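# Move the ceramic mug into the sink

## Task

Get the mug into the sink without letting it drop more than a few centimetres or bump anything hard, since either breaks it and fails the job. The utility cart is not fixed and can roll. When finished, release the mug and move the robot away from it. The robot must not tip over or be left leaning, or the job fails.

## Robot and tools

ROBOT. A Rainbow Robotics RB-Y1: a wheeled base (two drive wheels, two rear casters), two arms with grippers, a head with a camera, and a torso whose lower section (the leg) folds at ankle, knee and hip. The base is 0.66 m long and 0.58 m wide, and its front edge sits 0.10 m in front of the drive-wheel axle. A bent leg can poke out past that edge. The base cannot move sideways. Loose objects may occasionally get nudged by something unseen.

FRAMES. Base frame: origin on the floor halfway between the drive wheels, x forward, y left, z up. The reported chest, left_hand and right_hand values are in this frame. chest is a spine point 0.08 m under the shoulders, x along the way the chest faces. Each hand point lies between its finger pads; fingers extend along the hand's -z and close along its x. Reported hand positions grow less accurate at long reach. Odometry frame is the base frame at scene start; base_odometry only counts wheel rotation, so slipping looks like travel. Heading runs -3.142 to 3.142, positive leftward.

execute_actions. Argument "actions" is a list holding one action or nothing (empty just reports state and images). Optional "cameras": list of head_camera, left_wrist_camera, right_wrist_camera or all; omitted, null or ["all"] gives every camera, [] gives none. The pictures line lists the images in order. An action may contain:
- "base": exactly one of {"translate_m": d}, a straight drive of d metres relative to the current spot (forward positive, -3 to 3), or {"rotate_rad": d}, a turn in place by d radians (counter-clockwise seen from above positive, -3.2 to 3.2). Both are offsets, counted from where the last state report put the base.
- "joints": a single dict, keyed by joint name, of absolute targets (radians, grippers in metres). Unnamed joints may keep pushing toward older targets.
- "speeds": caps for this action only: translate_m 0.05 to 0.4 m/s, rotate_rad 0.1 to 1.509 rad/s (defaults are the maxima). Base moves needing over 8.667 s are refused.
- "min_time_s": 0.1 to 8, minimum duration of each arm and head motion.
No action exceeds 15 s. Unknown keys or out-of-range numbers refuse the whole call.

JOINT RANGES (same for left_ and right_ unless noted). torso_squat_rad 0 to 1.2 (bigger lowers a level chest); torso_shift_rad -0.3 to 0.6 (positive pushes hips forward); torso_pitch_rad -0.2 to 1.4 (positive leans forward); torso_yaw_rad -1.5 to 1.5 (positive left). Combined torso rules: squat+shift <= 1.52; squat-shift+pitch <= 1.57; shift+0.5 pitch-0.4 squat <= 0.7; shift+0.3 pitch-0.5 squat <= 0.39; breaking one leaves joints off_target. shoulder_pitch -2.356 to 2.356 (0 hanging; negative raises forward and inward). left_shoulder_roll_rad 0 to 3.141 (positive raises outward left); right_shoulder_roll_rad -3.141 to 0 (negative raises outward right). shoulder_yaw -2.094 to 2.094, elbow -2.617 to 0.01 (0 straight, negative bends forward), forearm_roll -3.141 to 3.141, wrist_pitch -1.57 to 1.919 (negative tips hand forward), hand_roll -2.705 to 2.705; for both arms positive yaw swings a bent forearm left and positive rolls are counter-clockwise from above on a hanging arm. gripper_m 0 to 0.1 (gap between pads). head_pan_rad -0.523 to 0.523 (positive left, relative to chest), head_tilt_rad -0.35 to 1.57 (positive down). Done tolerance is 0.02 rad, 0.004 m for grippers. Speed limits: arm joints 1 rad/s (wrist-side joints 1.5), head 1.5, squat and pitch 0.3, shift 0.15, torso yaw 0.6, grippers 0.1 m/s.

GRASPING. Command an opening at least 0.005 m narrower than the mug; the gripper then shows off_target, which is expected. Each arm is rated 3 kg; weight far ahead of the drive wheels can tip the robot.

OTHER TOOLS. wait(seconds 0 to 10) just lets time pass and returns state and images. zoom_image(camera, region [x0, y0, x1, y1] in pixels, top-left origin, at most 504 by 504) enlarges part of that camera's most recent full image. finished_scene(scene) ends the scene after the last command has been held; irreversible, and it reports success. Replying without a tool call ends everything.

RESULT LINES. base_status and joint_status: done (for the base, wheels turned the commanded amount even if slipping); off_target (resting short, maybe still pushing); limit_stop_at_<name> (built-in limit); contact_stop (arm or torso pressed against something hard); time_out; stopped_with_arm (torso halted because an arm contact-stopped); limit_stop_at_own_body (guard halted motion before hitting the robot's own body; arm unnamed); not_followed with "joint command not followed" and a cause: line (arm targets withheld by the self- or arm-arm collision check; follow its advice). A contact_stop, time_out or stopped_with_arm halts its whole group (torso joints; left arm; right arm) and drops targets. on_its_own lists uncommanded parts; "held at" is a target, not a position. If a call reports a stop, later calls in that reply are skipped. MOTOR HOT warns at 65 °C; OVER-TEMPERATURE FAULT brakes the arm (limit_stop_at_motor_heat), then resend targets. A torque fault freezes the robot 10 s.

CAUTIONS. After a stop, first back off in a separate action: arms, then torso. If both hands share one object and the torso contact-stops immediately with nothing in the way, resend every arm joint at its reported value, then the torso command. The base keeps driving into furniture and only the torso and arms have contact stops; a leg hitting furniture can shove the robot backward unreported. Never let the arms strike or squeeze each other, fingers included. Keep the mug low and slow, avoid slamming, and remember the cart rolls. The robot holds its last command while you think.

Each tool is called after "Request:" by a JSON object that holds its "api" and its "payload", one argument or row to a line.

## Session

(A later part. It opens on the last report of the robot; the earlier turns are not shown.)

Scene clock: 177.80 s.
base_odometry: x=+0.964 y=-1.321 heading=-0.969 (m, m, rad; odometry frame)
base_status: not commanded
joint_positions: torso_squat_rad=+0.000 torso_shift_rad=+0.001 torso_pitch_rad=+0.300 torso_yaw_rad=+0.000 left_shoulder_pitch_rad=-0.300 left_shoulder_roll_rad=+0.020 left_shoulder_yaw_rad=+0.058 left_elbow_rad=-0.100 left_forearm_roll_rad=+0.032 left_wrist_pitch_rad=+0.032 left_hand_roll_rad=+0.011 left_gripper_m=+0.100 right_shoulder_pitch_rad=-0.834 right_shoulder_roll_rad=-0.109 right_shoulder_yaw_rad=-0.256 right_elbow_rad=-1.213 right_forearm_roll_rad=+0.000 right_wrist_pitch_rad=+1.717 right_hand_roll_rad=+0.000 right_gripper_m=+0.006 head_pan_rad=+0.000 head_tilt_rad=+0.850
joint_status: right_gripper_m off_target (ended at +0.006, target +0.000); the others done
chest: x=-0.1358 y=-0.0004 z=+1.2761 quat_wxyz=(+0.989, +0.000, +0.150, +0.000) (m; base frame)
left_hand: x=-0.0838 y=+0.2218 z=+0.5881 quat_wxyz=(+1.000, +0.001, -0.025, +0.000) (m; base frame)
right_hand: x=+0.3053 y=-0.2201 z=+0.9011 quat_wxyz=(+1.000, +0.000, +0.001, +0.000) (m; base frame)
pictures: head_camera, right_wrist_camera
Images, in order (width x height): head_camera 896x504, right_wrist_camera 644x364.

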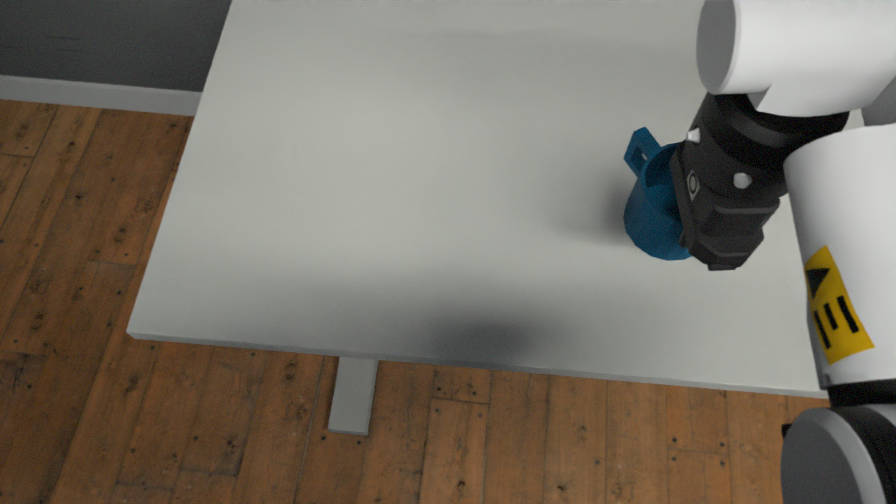

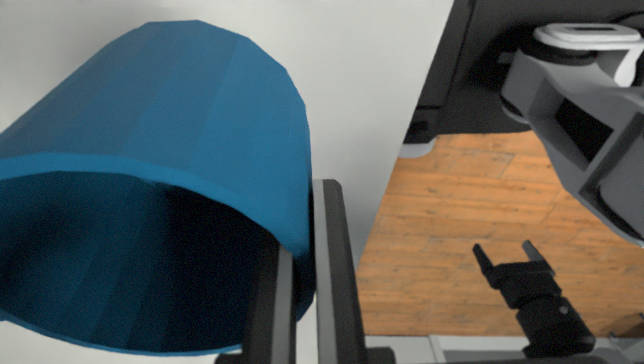

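Request:
{"api": "execute_actions", "payload": {
  "actions": [
    {"base":{"translate_m":-0.5},"joints":{"right_gripper_m":0.0,"head_tilt_rad":0.45}}
  ],
  "cameras": []
}}

Request:
{"api": "execute_actions", "payload": {
  "actions": [
    {"base":{"rotate_rad":3.07},"joints":{"right_gripper_m":0.0}}
  ],
  "cameras": ["head_camera","right_wrist_camera"]
}}

Scene clock: 201.07 s.
base_odometry: x=+0.681 y=-0.909 heading=-0.970 (m, m, rad; odometry frame)
base_status: done
joint_positions: torso_squat_rad=+0.000 torso_shift_rad=+0.001 torso_pitch_rad=+0.300 torso_yaw_rad=+0.000 left_shoulder_pitch_rad=-0.300 left_shoulder_roll_rad=+0.020 left_shoulder_yaw_rad=+0.058 left_elbow_rad=-0.100 left_forearm_roll_rad=+0.032 left_wrist_pitch_rad=+0.032 left_hand_roll_rad=+0.011 left_gripper_m=+0.100 right_shoulder_pitch_rad=-0.833 right_shoulder_roll_rad=-0.109 right_shoulder_yaw_rad=-0.256 right_elbow_rad=-1.213 right_forearm_roll_rad=+0.000 right_wrist_pitch_rad=+1.717 right_hand_roll_rad=+0.000 right_gripper_m=+0.006 head_pan_rad=+0.000 head_tilt_rad=+0.450
joint_status: right_gripper_m off_target (ended at +0.006, target +0.000); the others done
chest: x=-0.1359 y=-0.0004 z=+1.2761 quat_wxyz=(+0.989, +0.000, +0.149, +0.000) (m; base frame)
left_hand: x=-0.0838 y=+0.2218 z=+0.5881 quat_wxyz=(+1.000, +0.001, -0.025, +0.000) (m; base frame)
right_hand: x=+0.3052 y=-0.2202 z=+0.9011 quat_wxyz=(+1.000, +0.000, +0.001, +0.000) (m; base frame)
pictures: none
No camera images: the call's "cameras" was empty. Leave "cameras" out to get every camera's image.

Scene clock: 206.37 s.
base_odometry: x=+0.680 y=-0.908 heading=+2.099 (m, m, rad; odometry frame)
base_status: done
joint_positions: torso_squat_rad=+0.000 torso_shift_rad=+0.001 torso_pitch_rad=+0.300 torso_yaw_rad=+0.000 left_shoulder_pitch_rad=-0.300 left_shoulder_roll_rad=+0.020 left_shoulder_yaw_rad=+0.058 left_elbow_rad=-0.100 left_forearm_roll_rad=+0.032 left_wrist_pitch_rad=+0.032 left_hand_roll_rad=+0.011 left_gripper_m=+0.100 right_shoulder_pitch_rad=-0.833 right_shoulder_roll_rad=-0.109 right_shoulder_yaw_rad=-0.256 right_elbow_rad=-1.213 right_forearm_roll_rad=+0.000 right_wrist_pitch_rad=+1.717 right_hand_roll_rad=+0.000 right_gripper_m=+0.006 head_pan_rad=+0.000 head_tilt_rad=+0.450
joint_status: right_gripper_m off_target (ended at +0.006, target +0.000)
chest: x=-0.1359 y=-0.0005 z=+1.2761 quat_wxyz=(+0.989, +0.000, +0.149, +0.000) (m; base frame)
left_hand: x=-0.0838 y=+0.2218 z=+0.5881 quat_wxyz=(+1.000, +0.001, -0.025, +0.000) (m; base frame)
right_hand: x=+0.3051 y=-0.2202 z=+0.9011 quat_wxyz=(+1.000, +0.000, +0.001, +0.000) (m; base frame)
pictures: head_camera, right_wrist_camera
Images, in order (width x height): head_camera 896x504, right_wrist_camera 644x364.

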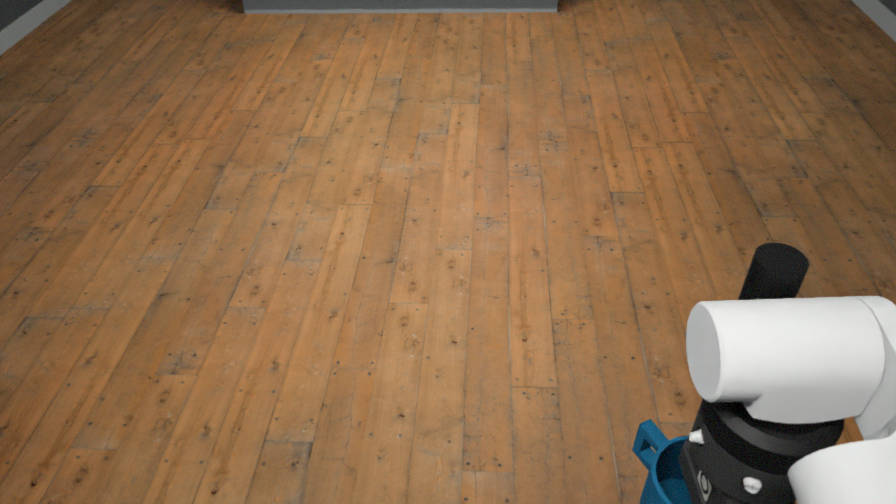

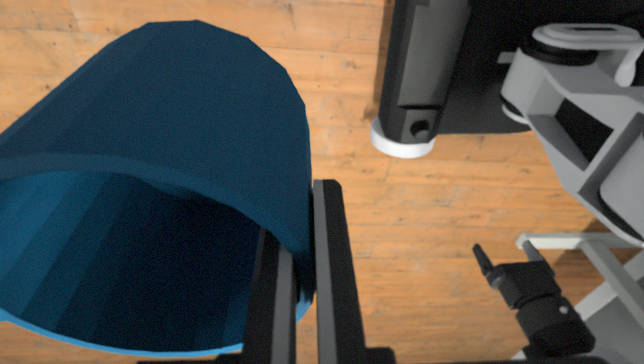

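Request:
{"api": "execute_actions", "payload": {
  "actions": [
    {"base":{"translate_m":2.65},"joints":{"right_gripper_m":0.0,"head_tilt_rad":0.5,"torso_shift_rad":0.15,"torso_pitch_rad":0.15,"left_shoulder_pitch_rad":-0.15,"right_shoulder_pitch_rad":-1.011,"right_shoulder_roll_rad":-0.158,"right_shoulder_yaw_rad":-0.294,"right_elbow_rad":-1.053,"right_wrist_pitch_rad":1.886},"min_time_s":2}
  ],
  "cameras": ["head_camera","right_wrist_camera"]
}}

Scene clock: 220.93 s.
base_odometry: x=-0.657 y=+1.379 heading=+2.100 (m, m, rad; odometry frame)
base_status: done
joint_positions: torso_squat_rad=+0.000 torso_shift_rad=+0.150 torso_pitch_rad=+0.150 torso_yaw_rad=+0.000 left_shoulder_pitch_rad=-0.150 left_shoulder_roll_rad=+0.020 left_shoulder_yaw_rad=+0.058 left_elbow_rad=-0.100 left_forearm_roll_rad=+0.032 left_wrist_pitch_rad=+0.032 left_hand_roll_rad=+0.011 left_gripper_m=+0.100 right_shoulder_pitch_rad=-1.010 right_shoulder_roll_rad=-0.158 right_shoulder_yaw_rad=-0.294 right_elbow_rad=-1.053 right_forearm_roll_rad=+0.000 right_wrist_pitch_rad=+1.886 right_hand_roll_rad=+0.000 right_gripper_m=+0.006 head_pan_rad=+0.000 head_tilt_rad=+0.500
joint_status: right_gripper_m off_target (ended at +0.006, target +0.000); the others done
chest: x=-0.0770 y=-0.0005 z=+1.2786 quat_wxyz=(+0.997, +0.000, +0.075, +0.000) (m; base frame)
left_hand: x=-0.0298 y=+0.2321 z=+0.5937 quat_wxyz=(+0.999, +0.007, -0.030, +0.025) (m; base frame)
right_hand: x=+0.4125 y=-0.2201 z=+1.0135 quat_wxyz=(+1.000, +0.000, +0.001, +0.000) (m; base frame)
pictures: head_camera, right_wrist_camera
Images, in order (width x height): head_camera 896x504, right_wrist_camera 644x364.

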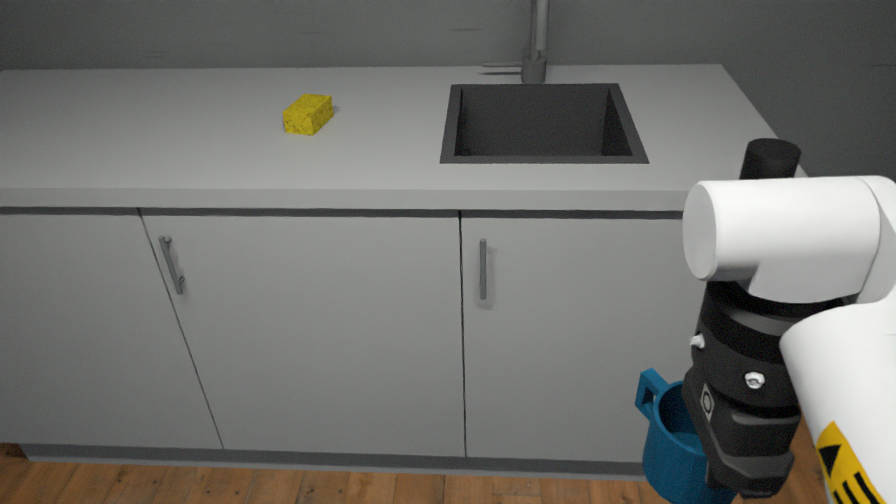

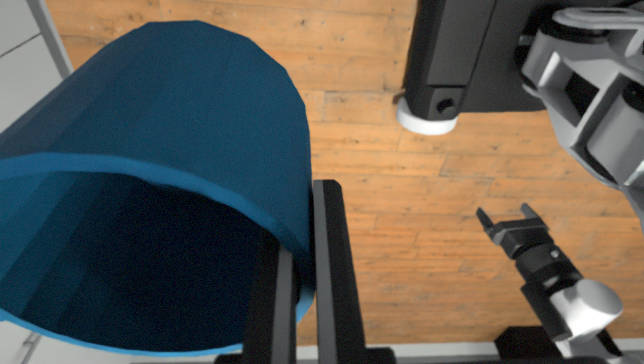

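Request:
{"api": "execute_actions", "payload": {
  "actions": [
    {"base":{"translate_m":0.4},"joints":{"right_gripper_m":0.0,"head_tilt_rad":0.45}}
  ],
  "cameras": ["head_camera","right_wrist_camera"]
}}

Scene clock: 231.53 s.
base_odometry: x=-0.859 y=+1.725 heading=+2.100 (m, m, rad; odometry frame)
base_status: done
joint_positions: torso_squat_rad=+0.000 torso_shift_rad=+0.150 torso_pitch_rad=+0.150 torso_yaw_rad=+0.000 left_shoulder_pitch_rad=-0.150 left_shoulder_roll_rad=+0.020 left_shoulder_yaw_rad=+0.058 left_elbow_rad=-0.100 left_forearm_roll_rad=+0.032 left_wrist_pitch_rad=+0.032 left_hand_roll_rad=+0.011 left_gripper_m=+0.100 right_shoulder_pitch_rad=-1.010 right_shoulder_roll_rad=-0.158 right_shoulder_yaw_rad=-0.294 right_elbow_rad=-1.053 right_forearm_roll_rad=+0.000 right_wrist_pitch_rad=+1.886 right_hand_roll_rad=+0.000 right_gripper_m=+0.006 head_pan_rad=+0.000 head_tilt_rad=+0.450
joint_status: right_gripper_m off_target (ended at +0.006, target +0.000); the others done
chest: x=-0.0770 y=-0.0005 z=+1.2786 quat_wxyz=(+0.997, +0.000, +0.075, +0.000) (m; base frame)
left_hand: x=-0.0300 y=+0.2321 z=+0.5937 quat_wxyz=(+0.999, +0.007, -0.030, +0.025) (m; base frame)
right_hand: x=+0.4125 y=-0.2202 z=+1.0136 quat_wxyz=(+1.000, +0.000, +0.001, +0.000) (m; base frame)
pictures: head_camera, right_wrist_camera
Images, in order (width x height): head_camera 896x504, right_wrist_camera 644x364.

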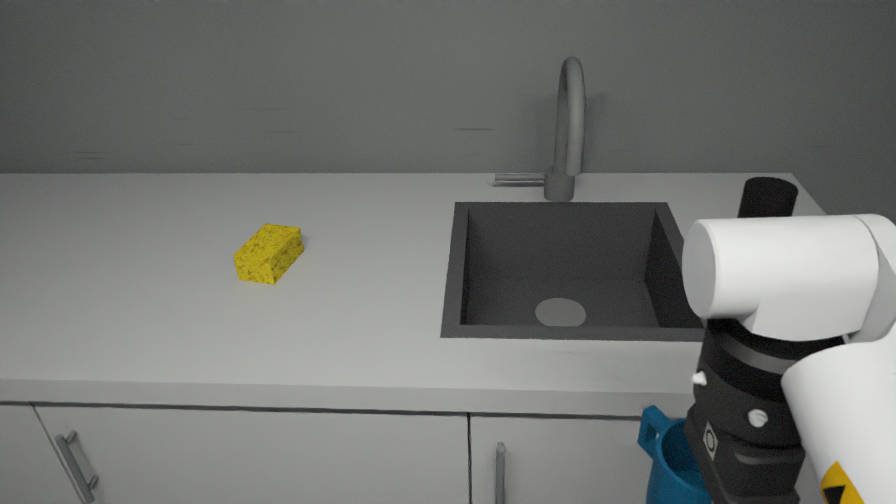

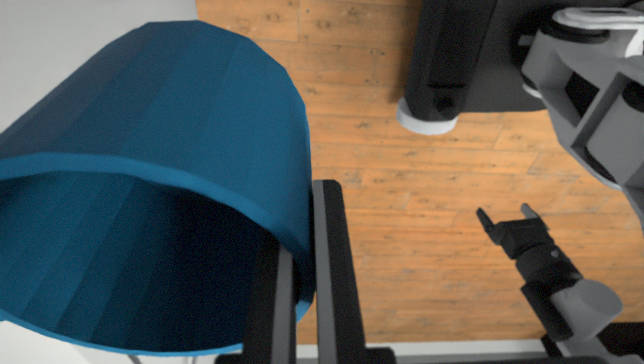

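Request:
{"api": "execute_actions", "payload": {
  "actions": [
    {"joints":{"right_gripper_m":0.0,"head_tilt_rad":0.9,"torso_pitch_rad":0.03,"right_wrist_pitch_rad":1.915,"left_shoulder_pitch_rad":-0.03}}
  ],
  "cameras": []
}}

Request:
{"api": "execute_actions", "payload": {
  "actions": [
    {"base":{"translate_m":0.38},"joints":{"right_gripper_m":0.0},"speeds":{"translate_m":0.2}}
  ],
  "cameras": ["head_camera","right_wrist_camera"]
}}

Scene clock: 251.93 s.
base_odometry: x=-0.859 y=+1.725 heading=+2.100 (m, m, rad; odometry frame)
base_status: not commanded
joint_positions: torso_squat_rad=+0.000 torso_shift_rad=+0.150 torso_pitch_rad=+0.030 torso_yaw_rad=+0.000 left_shoulder_pitch_rad=-0.030 left_shoulder_roll_rad=+0.020 left_shoulder_yaw_rad=+0.058 left_elbow_rad=-0.100 left_forearm_roll_rad=+0.032 left_wrist_pitch_rad=+0.032 left_hand_roll_rad=+0.011 left_gripper_m=+0.100 right_shoulder_pitch_rad=-1.010 right_shoulder_roll_rad=-0.158 right_shoulder_yaw_rad=-0.294 right_elbow_rad=-1.053 right_forearm_roll_rad=+0.000 right_wrist_pitch_rad=+1.915 right_hand_roll_rad=+0.000 right_gripper_m=+0.006 head_pan_rad=+0.000 head_tilt_rad=+0.900
joint_status: right_gripper_m off_target (ended at +0.006, target +0.000); the others done
chest: x=-0.1140 y=-0.0005 z=+1.2819 quat_wxyz=(+1.000, +0.000, +0.015, +0.000) (m; base frame)
left_hand: x=-0.0719 y=+0.2365 z=+0.5982 quat_wxyz=(+0.998, +0.010, -0.033, +0.045) (m; base frame)
right_hand: x=+0.3971 y=-0.2203 z=+1.0768 quat_wxyz=(+0.999, +0.000, -0.045, +0.000) (m; base frame)
pictures: none
No camera images: the call's "cameras" was empty. Leave "cameras" out to get every camera's image.

Scene clock: 254.90 s.
base_odometry: x=-1.051 y=+2.053 heading=+2.100 (m, m, rad; odometry frame)
base_status: done
joint_positions: torso_squat_rad=+0.000 torso_shift_rad=+0.150 torso_pitch_rad=+0.030 torso_yaw_rad=+0.000 left_shoulder_pitch_rad=-0.030 left_shoulder_roll_rad=+0.020 left_shoulder_yaw_rad=+0.058 left_elbow_rad=-0.100 left_forearm_roll_rad=+0.032 left_wrist_pitch_rad=+0.032 left_hand_roll_rad=+0.011 left_gripper_m=+0.100 right_shoulder_pitch_rad=-1.010 right_shoulder_roll_rad=-0.158 right_shoulder_yaw_rad=-0.294 right_elbow_rad=-1.053 right_forearm_roll_rad=+0.000 right_wrist_pitch_rad=+1.915 right_hand_roll_rad=+0.000 right_gripper_m=+0.006 head_pan_rad=+0.000 head_tilt_rad=+0.900
joint_status: right_gripper_m off_target (ended at +0.006, target +0.000)
chest: x=-0.1140 y=-0.0005 z=+1.2819 quat_wxyz=(+1.000, +0.000, +0.015, +0.000) (m; base frame)
left_hand: x=-0.0717 y=+0.2365 z=+0.5982 quat_wxyz=(+0.998, +0.010, -0.033, +0.045) (m; base frame)
right_hand: x=+0.3971 y=-0.2203 z=+1.0767 quat_wxyz=(+0.999, +0.000, -0.045, +0.000) (m; base frame)
pictures: head_camera, right_wrist_camera
Images, in order (width x height): head_camera 896x504, right_wrist_camera 644x364.

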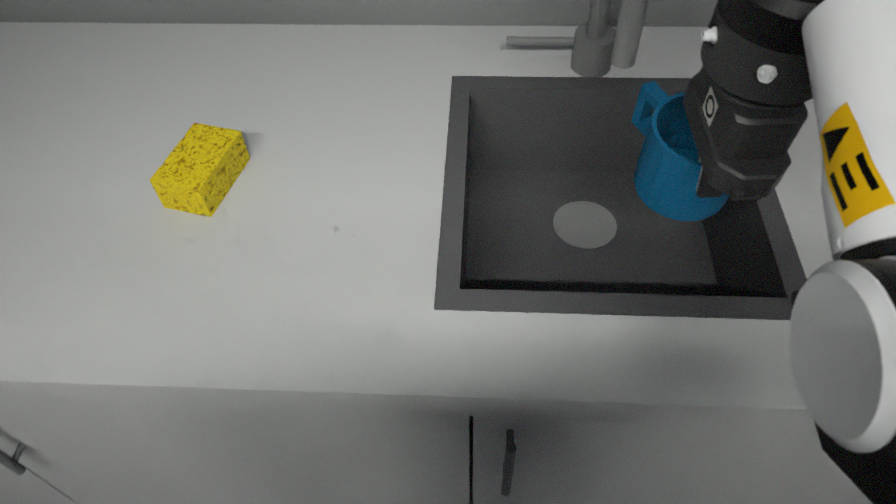

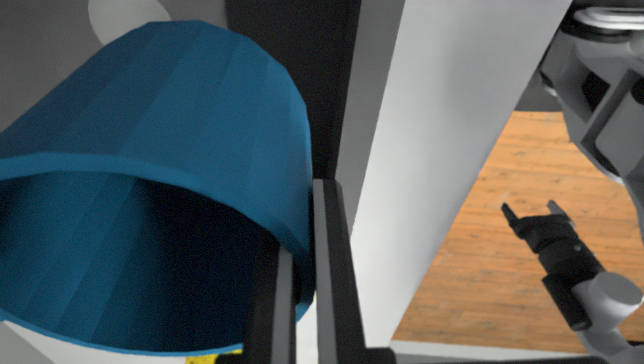

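Request:
{"api": "execute_actions", "payload": {
  "actions": [
    {"base":{"translate_m":0.06},"joints":{"right_gripper_m":0.0,"head_tilt_rad":1.0}}
  ],
  "cameras": ["head_camera","right_wrist_camera"]
}}

Request:
{"api": "zoom_image", "payload": {
  "camera": "head_camera",
  "region": [420, 0, 896, 350]
}}

Scene clock: 264.80 s.
base_odometry: x=-1.081 y=+2.105 heading=+2.100 (m, m, rad; odometry frame)
base_status: done
joint_positions: torso_squat_rad=+0.000 torso_shift_rad=+0.150 torso_pitch_rad=+0.030 torso_yaw_rad=+0.000 left_shoulder_pitch_rad=-0.030 left_shoulder_roll_rad=+0.020 left_shoulder_yaw_rad=+0.058 left_elbow_rad=-0.100 left_forearm_roll_rad=+0.032 left_wrist_pitch_rad=+0.032 left_hand_roll_rad=+0.011 left_gripper_m=+0.100 right_shoulder_pitch_rad=-1.010 right_shoulder_roll_rad=-0.158 right_shoulder_yaw_rad=-0.294 right_elbow_rad=-1.053 right_forearm_roll_rad=+0.000 right_wrist_pitch_rad=+1.915 right_hand_roll_rad=+0.000 right_gripper_m=+0.006 head_pan_rad=+0.000 head_tilt_rad=+1.000
joint_status: right_gripper_m off_target (ended at +0.006, target +0.000); the others done
chest: x=-0.1140 y=-0.0005 z=+1.2819 quat_wxyz=(+1.000, +0.000, +0.015, +0.000) (m; base frame)
left_hand: x=-0.0717 y=+0.2365 z=+0.5982 quat_wxyz=(+0.998, +0.010, -0.033, +0.045) (m; base frame)
right_hand: x=+0.3971 y=-0.2203 z=+1.0767 quat_wxyz=(+0.999, +0.000, -0.045, +0.000) (m; base frame)
pictures: head_camera, right_wrist_camera
Images, in order (width x height): head_camera 896x504, right_wrist_camera 644x364.

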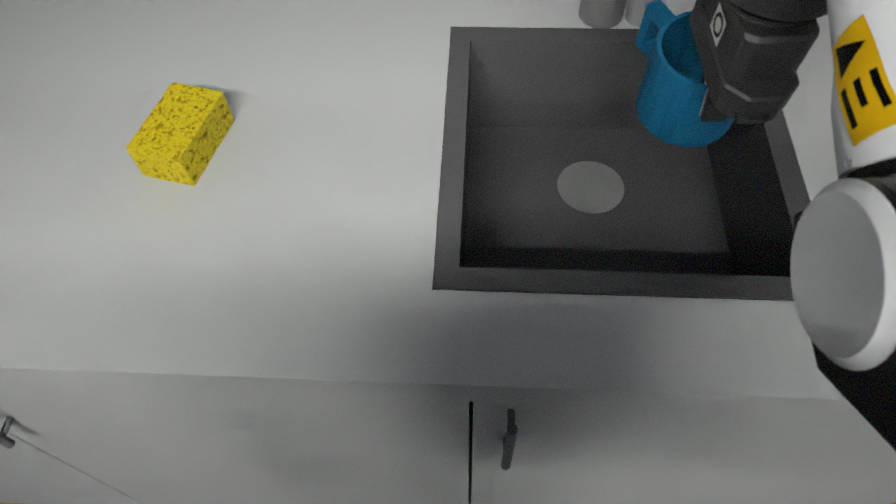

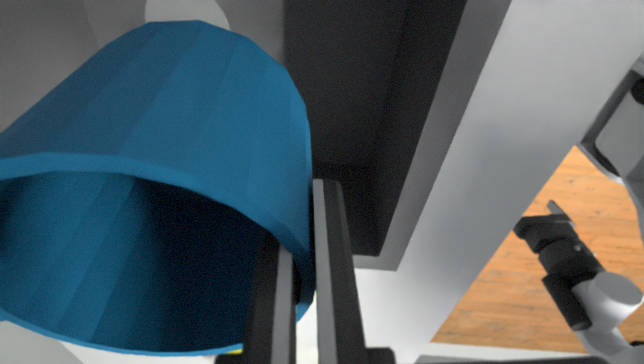

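Region (420, 0, 896, 350) of head_camera's 896x504 image, scaled by 1.059, with more detail than that image has; it fills the top 371 rows of this view, and the rest is white.

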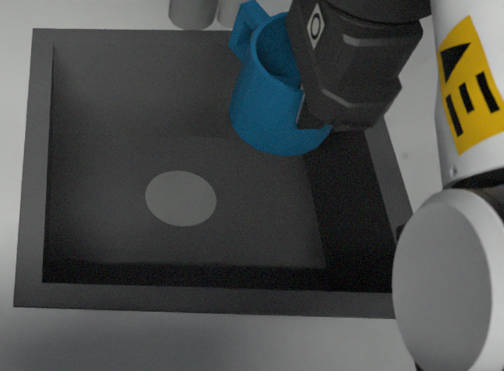

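Request:
{"api": "execute_actions", "payload": {
  "actions": [
    {"joints":{"right_gripper_m":0.0,"head_tilt_rad":0.85,"torso_pitch_rad":0.25,"left_shoulder_pitch_rad":-0.2,"right_shoulder_pitch_rad":-0.811,"right_shoulder_roll_rad":-0.1035,"right_shoulder_yaw_rad":-0.2506,"right_elbow_rad":-1.125,"right_wrist_pitch_rad":1.655},"min_time_s":1.8}
  ],
  "cameras": ["head_camera","right_wrist_camera"]
}}

Scene clock: 291.30 s.
base_odometry: x=-1.081 y=+2.105 heading=+2.100 (m, m, rad; odometry frame)
base_status: not commanded
joint_positions: torso_squat_rad=+0.000 torso_shift_rad=+0.150 torso_pitch_rad=+0.250 torso_yaw_rad=+0.000 left_shoulder_pitch_rad=-0.200 left_shoulder_roll_rad=+0.020 left_shoulder_yaw_rad=+0.058 left_elbow_rad=-0.100 left_forearm_roll_rad=+0.032 left_wrist_pitch_rad=+0.032 left_hand_roll_rad=+0.011 left_gripper_m=+0.100 right_shoulder_pitch_rad=-0.811 right_shoulder_roll_rad=-0.104 right_shoulder_yaw_rad=-0.251 right_elbow_rad=-1.125 right_forearm_roll_rad=+0.000 right_wrist_pitch_rad=+1.655 right_hand_roll_rad=+0.000 right_gripper_m=+0.006 head_pan_rad=+0.000 head_tilt_rad=+0.850
joint_status: right_gripper_m off_target (ended at +0.006, target +0.000); the others done
chest: x=-0.0467 y=-0.0005 z=+1.2724 quat_wxyz=(+0.992, +0.000, +0.125, +0.000) (m; base frame)
left_hand: x=-0.0326 y=+0.2293 z=+0.5851 quat_wxyz=(+1.000, +0.006, -0.003, +0.016) (m; base frame)
right_hand: x=+0.3968 y=-0.2207 z=+0.8873 quat_wxyz=(+1.000, +0.000, +0.000, +0.000) (m; base frame)
pictures: head_camera, right_wrist_camera
Images, in order (width x height): head_camera 896x504, right_wrist_camera 644x364.

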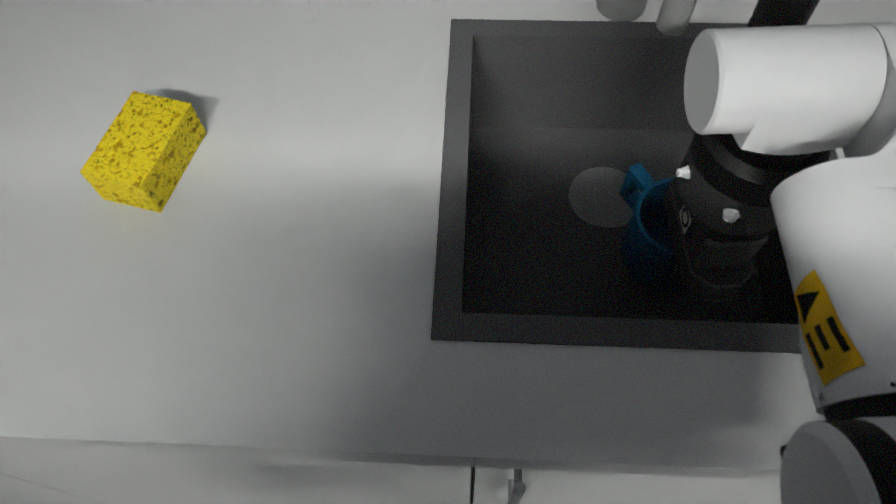

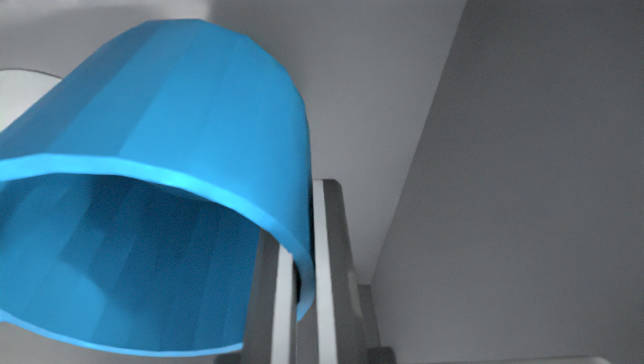

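Request:
{"api": "execute_actions", "payload": {
  "actions": [
    {"joints":{"right_gripper_m":0.0,"torso_squat_rad":0.25}}
  ],
  "cameras": ["right_wrist_camera"]
}}

Scene clock: 299.07 s.
base_odometry: x=-1.081 y=+2.105 heading=+2.100 (m, m, rad; odometry frame)
base_status: not commanded
joint_positions: torso_squat_rad=+0.250 torso_shift_rad=+0.150 torso_pitch_rad=+0.250 torso_yaw_rad=+0.000 left_shoulder_pitch_rad=-0.200 left_shoulder_roll_rad=+0.020 left_shoulder_yaw_rad=+0.058 left_elbow_rad=-0.100 left_forearm_roll_rad=+0.032 left_wrist_pitch_rad=+0.032 left_hand_roll_rad=+0.011 left_gripper_m=+0.100 right_shoulder_pitch_rad=-0.811 right_shoulder_roll_rad=-0.104 right_shoulder_yaw_rad=-0.251 right_elbow_rad=-1.125 right_forearm_roll_rad=+0.000 right_wrist_pitch_rad=+1.655 right_hand_roll_rad=+0.000 right_gripper_m=+0.006 head_pan_rad=+0.000 head_tilt_rad=+0.850
joint_status: right_gripper_m off_target (ended at +0.006, target +0.000); the others done
chest: x=-0.0501 y=-0.0005 z=+1.2509 quat_wxyz=(+0.992, +0.000, +0.125, +0.000) (m; base frame)
left_hand: x=-0.0358 y=+0.2293 z=+0.5636 quat_wxyz=(+1.000, +0.006, -0.003, +0.016) (m; base frame)
right_hand: x=+0.3935 y=-0.2207 z=+0.8659 quat_wxyz=(+1.000, +0.000, +0.000, +0.000) (m; base frame)
pictures: right_wrist_camera
Images, in order (width x height): right_wrist_camera 644x364.

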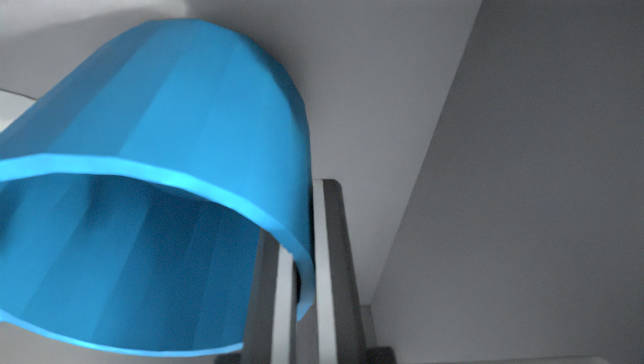

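Request:
{"api": "execute_actions", "payload": {
  "actions": [
    {"joints":{"right_gripper_m":0.0,"torso_squat_rad":0.32}}
  ],
  "cameras": ["right_wrist_camera","head_camera"]
}}

Scene clock: 304.00 s.
base_odometry: x=-1.081 y=+2.105 heading=+2.100 (m, m, rad; odometry frame)
base_status: not commanded
joint_positions: torso_squat_rad=+0.320 torso_shift_rad=+0.150 torso_pitch_rad=+0.250 torso_yaw_rad=+0.000 left_shoulder_pitch_rad=-0.200 left_shoulder_roll_rad=+0.020 left_shoulder_yaw_rad=+0.058 left_elbow_rad=-0.100 left_forearm_roll_rad=+0.032 left_wrist_pitch_rad=+0.032 left_hand_roll_rad=+0.011 left_gripper_m=+0.100 right_shoulder_pitch_rad=-0.811 right_shoulder_roll_rad=-0.104 right_shoulder_yaw_rad=-0.251 right_elbow_rad=-1.125 right_forearm_roll_rad=+0.000 right_wrist_pitch_rad=+1.655 right_hand_roll_rad=+0.000 right_gripper_m=+0.006 head_pan_rad=+0.000 head_tilt_rad=+0.850
joint_status: right_gripper_m off_target (ended at +0.006, target +0.000); the others done
chest: x=-0.0521 y=-0.0004 z=+1.2373 quat_wxyz=(+0.992, +0.000, +0.125, +0.000) (m; base frame)
left_hand: x=-0.0379 y=+0.2293 z=+0.5500 quat_wxyz=(+1.000, +0.006, -0.003, +0.016) (m; base frame)
right_hand: x=+0.3914 y=-0.2206 z=+0.8522 quat_wxyz=(+1.000, +0.000, +0.000, +0.000) (m; base frame)
pictures: head_camera, right_wrist_camera
Images, in order (width x height): head_camera 896x504, right_wrist_camera 644x364.

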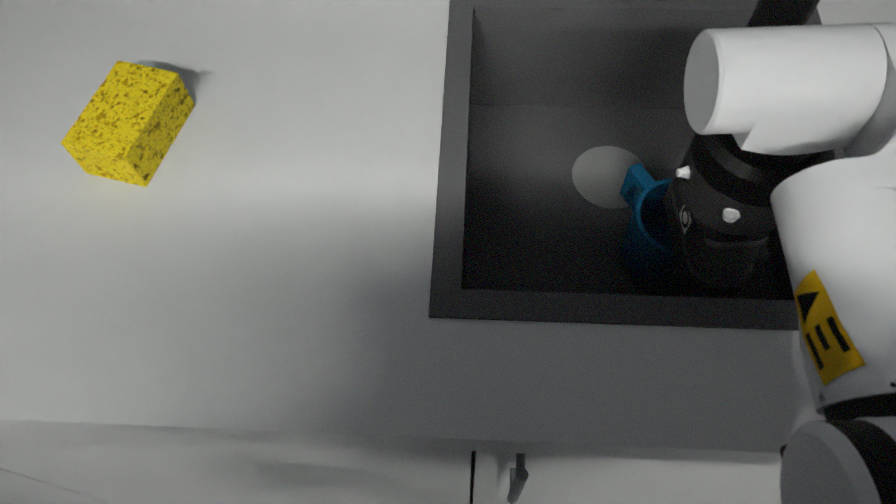

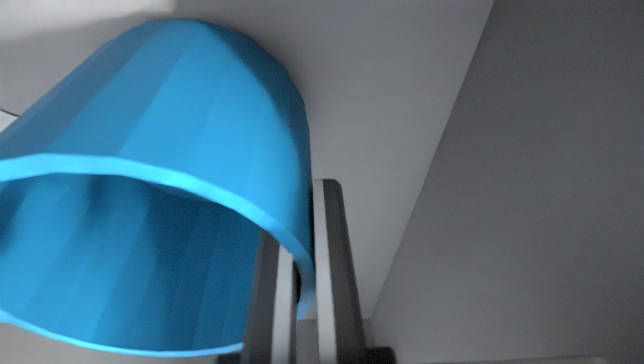

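Request:
{"api": "execute_actions", "payload": {
  "actions": [
    {"joints":{"right_gripper_m":0.0,"torso_squat_rad":0.365}}
  ],
  "cameras": ["right_wrist_camera"]
}}

Scene clock: 308.63 s.
base_odometry: x=-1.081 y=+2.105 heading=+2.100 (m, m, rad; odometry frame)
base_status: not commanded
joint_positions: torso_squat_rad=+0.365 torso_shift_rad=+0.150 torso_pitch_rad=+0.250 torso_yaw_rad=+0.000 left_shoulder_pitch_rad=-0.200 left_shoulder_roll_rad=+0.020 left_shoulder_yaw_rad=+0.058 left_elbow_rad=-0.100 left_forearm_roll_rad=+0.032 left_wrist_pitch_rad=+0.032 left_hand_roll_rad=+0.011 left_gripper_m=+0.100 right_shoulder_pitch_rad=-0.811 right_shoulder_roll_rad=-0.104 right_shoulder_yaw_rad=-0.251 right_elbow_rad=-1.125 right_forearm_roll_rad=+0.000 right_wrist_pitch_rad=+1.655 right_hand_roll_rad=+0.000 right_gripper_m=+0.006 head_pan_rad=+0.000 head_tilt_rad=+0.850
joint_status: right_gripper_m off_target (ended at +0.006, target +0.000); the others done
chest: x=-0.0537 y=-0.0004 z=+1.2269 quat_wxyz=(+0.992, +0.000, +0.125, +0.000) (m; base frame)
left_hand: x=-0.0395 y=+0.2294 z=+0.5395 quat_wxyz=(+1.000, +0.006, -0.003, +0.016) (m; base frame)
right_hand: x=+0.3898 y=-0.2206 z=+0.8418 quat_wxyz=(+1.000, +0.000, +0.000, +0.000) (m; base frame)
pictures: right_wrist_camera
Images, in order (width x height): right_wrist_camera 644x364.

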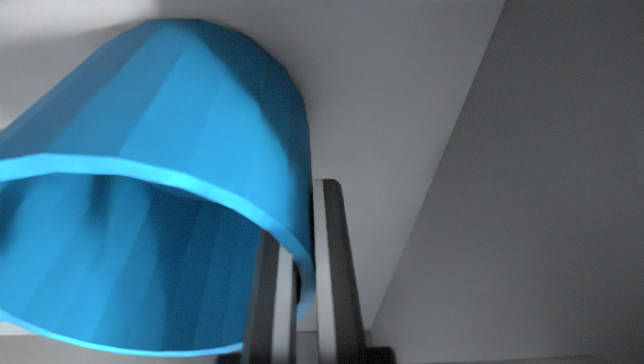

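Request:
{"api": "execute_actions", "payload": {
  "actions": [
    {"joints":{"right_gripper_m":0.0,"torso_squat_rad":0.40}}
  ],
  "cameras": ["right_wrist_camera"]
}}

Scene clock: 316.17 s.
base_odometry: x=-1.081 y=+2.105 heading=+2.100 (m, m, rad; odometry frame)
base_status: not commanded
joint_positions: torso_squat_rad=+0.400 torso_shift_rad=+0.149 torso_pitch_rad=+0.248 torso_yaw_rad=+0.000 left_shoulder_pitch_rad=-0.200 left_shoulder_roll_rad=+0.020 left_shoulder_yaw_rad=+0.058 left_elbow_rad=-0.100 left_forearm_roll_rad=+0.032 left_wrist_pitch_rad=+0.032 left_hand_roll_rad=+0.011 left_gripper_m=+0.100 right_shoulder_pitch_rad=-0.815 right_shoulder_roll_rad=-0.105 right_shoulder_yaw_rad=-0.251 right_elbow_rad=-1.128 right_forearm_roll_rad=+0.000 right_wrist_pitch_rad=+1.656 right_hand_roll_rad=+0.000 right_gripper_m=+0.007 head_pan_rad=+0.000 head_tilt_rad=+0.850
joint_status: right_gripper_m off_target (ended at +0.007, target +0.000); the others done
chest: x=-0.0563 y=-0.0003 z=+1.2180 quat_wxyz=(+0.992, +0.000, +0.124, +0.000) (m; base frame)
left_hand: x=-0.0405 y=+0.2293 z=+0.5306 quat_wxyz=(+1.000, +0.006, -0.004, +0.016) (m; base frame)
right_hand: x=+0.3905 y=-0.2207 z=+0.8365 quat_wxyz=(+1.000, -0.001, -0.004, +0.000) (m; base frame)
pictures: right_wrist_camera
Images, in order (width x height): right_wrist_camera 644x364.

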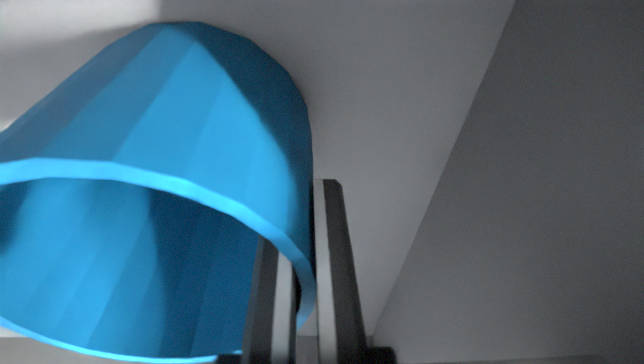

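Contact made. Release.

Request:
{"api": "execute_actions", "payload": {
  "actions": [
    {"joints":{"right_gripper_m":0.05}}
  ],
  "cameras": ["right_wrist_camera"]
}}

Request:
{"api": "execute_actions", "payload": {
  "actions": [
    {"joints":{"torso_squat_rad":0.0,"torso_pitch_rad":0.1}}
  ],
  "cameras": ["right_wrist_camera","head_camera"]
}}

Scene clock: 320.57 s.
base_odometry: x=-1.081 y=+2.105 heading=+2.100 (m, m, rad; odometry frame)
base_status: not commanded
joint_positions: torso_squat_rad=+0.400 torso_shift_rad=+0.150 torso_pitch_rad=+0.250 torso_yaw_rad=+0.000 left_shoulder_pitch_rad=-0.200 left_shoulder_roll_rad=+0.020 left_shoulder_yaw_rad=+0.058 left_elbow_rad=-0.100 left_forearm_roll_rad=+0.032 left_wrist_pitch_rad=+0.032 left_hand_roll_rad=+0.011 left_gripper_m=+0.100 right_shoulder_pitch_rad=-0.811 right_shoulder_roll_rad=-0.104 right_shoulder_yaw_rad=-0.251 right_elbow_rad=-1.125 right_forearm_roll_rad=+0.000 right_wrist_pitch_rad=+1.655 right_hand_roll_rad=+0.000 right_gripper_m=+0.050 head_pan_rad=+0.000 head_tilt_rad=+0.850
joint_status: all done
chest: x=-0.0552 y=-0.0004 z=+1.2178 quat_wxyz=(+0.992, +0.000, +0.125, +0.000) (m; base frame)
left_hand: x=-0.0407 y=+0.2293 z=+0.5305 quat_wxyz=(+1.000, +0.006, -0.003, +0.016) (m; base frame)
right_hand: x=+0.3888 y=-0.2206 z=+0.8332 quat_wxyz=(+1.000, +0.000, +0.000, +0.000) (m; base frame)
pictures: right_wrist_camera
Images, in order (width x height): right_wrist_camera 644x364.

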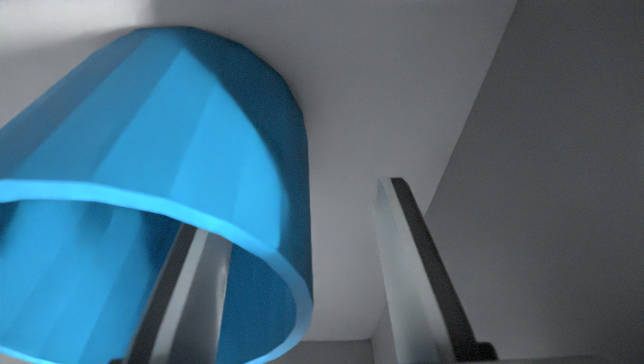

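Scene clock: 322.73 s.
base_odometry: x=-1.081 y=+2.105 heading=+2.100 (m, m, rad; odometry frame)
base_status: not commanded
joint_positions: torso_squat_rad=+0.000 torso_shift_rad=+0.150 torso_pitch_rad=+0.100 torso_yaw_rad=+0.000 left_shoulder_pitch_rad=-0.200 left_shoulder_roll_rad=+0.020 left_shoulder_yaw_rad=+0.058 left_elbow_rad=-0.100 left_forearm_roll_rad=+0.032 left_wrist_pitch_rad=+0.032 left_hand_roll_rad=+0.011 left_gripper_m=+0.100 right_shoulder_pitch_rad=-0.811 right_shoulder_roll_rad=-0.104 right_shoulder_yaw_rad=-0.251 right_elbow_rad=-1.125 right_forearm_roll_rad=+0.000 right_wrist_pitch_rad=+1.655 right_hand_roll_rad=+0.000 right_gripper_m=+0.050 head_pan_rad=+0.000 head_tilt_rad=+0.850
joint_status: all done
chest: x=-0.0925 y=-0.0004 z=+1.2805 quat_wxyz=(+0.999, +0.000, +0.050, +0.000) (m; base frame)
left_hand: x=+0.0244 y=+0.2293 z=+0.6030 quat_wxyz=(+0.997, +0.005, -0.078, +0.017) (m; base frame)
right_hand: x=+0.4038 y=-0.2207 z=+0.9663 quat_wxyz=(+0.997, +0.000, -0.075, +0.000) (m; base frame)
pictures: head_camera, right_wrist_camera
Images, in order (width x height): head_camera 896x504, right_wrist_camera 644x364.

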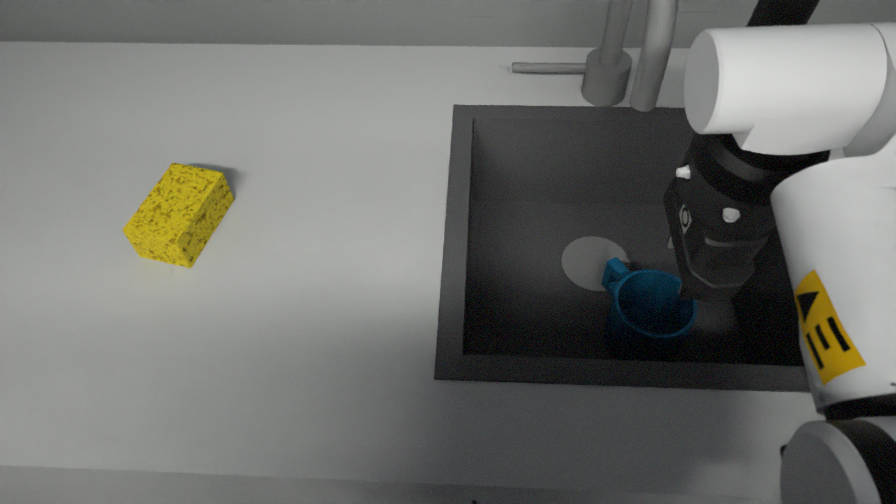

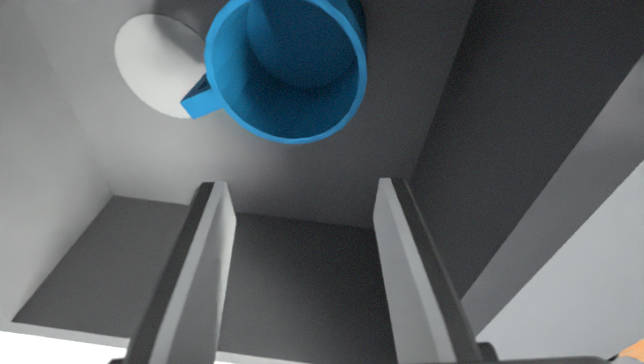

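Request:
{"api": "execute_actions", "payload": {
  "actions": [
    {"base":{"translate_m":-0.5},"joints":{"torso_pitch_rad":0.0,"right_shoulder_pitch_rad":-0.87,"left_shoulder_pitch_rad":0,"head_tilt_rad":0.7}}
  ],
  "cameras": ["head_camera"]
}}

Scene clock: 329.33 s.
base_odometry: x=-0.828 y=+1.673 heading=+2.101 (m, m, rad; odometry frame)
base_status: done
joint_positions: torso_squat_rad=+0.000 torso_shift_rad=+0.150 torso_pitch_rad=+0.000 torso_yaw_rad=+0.000 left_shoulder_pitch_rad=+0.000 left_shoulder_roll_rad=+0.020 left_shoulder_yaw_rad=+0.058 left_elbow_rad=-0.100 left_forearm_roll_rad=+0.032 left_wrist_pitch_rad=+0.032 left_hand_roll_rad=+0.011 left_gripper_m=+0.100 right_shoulder_pitch_rad=-0.870 right_shoulder_roll_rad=-0.104 right_shoulder_yaw_rad=-0.251 right_elbow_rad=-1.125 right_forearm_roll_rad=+0.000 right_wrist_pitch_rad=+1.655 right_hand_roll_rad=+0.000 right_gripper_m=+0.050 head_pan_rad=+0.000 head_tilt_rad=+0.700
joint_status: all done
chest: x=-0.1234 y=-0.0005 z=+1.2821 quat_wxyz=(+1.000, +0.000, +0.000, +0.000) (m; base frame)
left_hand: x=-0.0821 y=+0.2370 z=+0.5985 quat_wxyz=(+0.998, +0.010, -0.034, +0.050) (m; base frame)
right_hand: x=+0.4198 y=-0.2098 z=+1.0484 quat_wxyz=(+0.988, +0.001, -0.152, +0.010) (m; base frame)
pictures: head_camera
Images, in order (width x height): head_camera 896x504.

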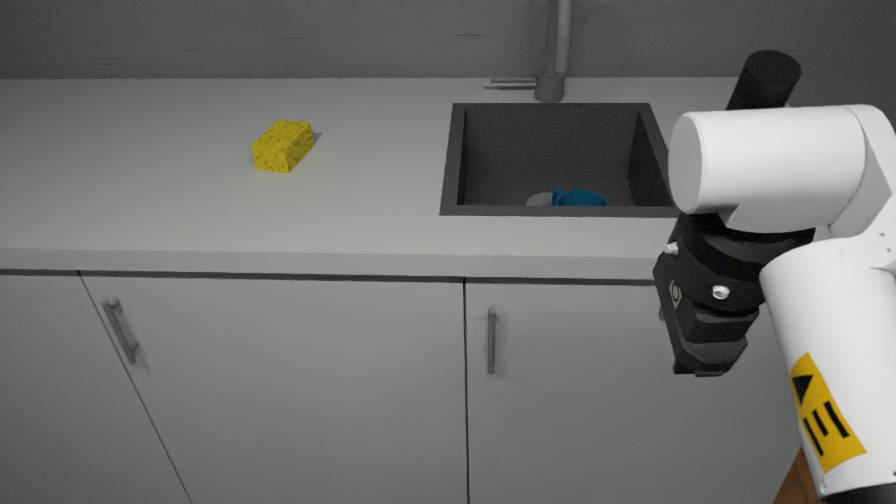

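Request:
{"api": "finished_scene", "payload": {
  "scene": 1
}}

The scene is finished: the task was done.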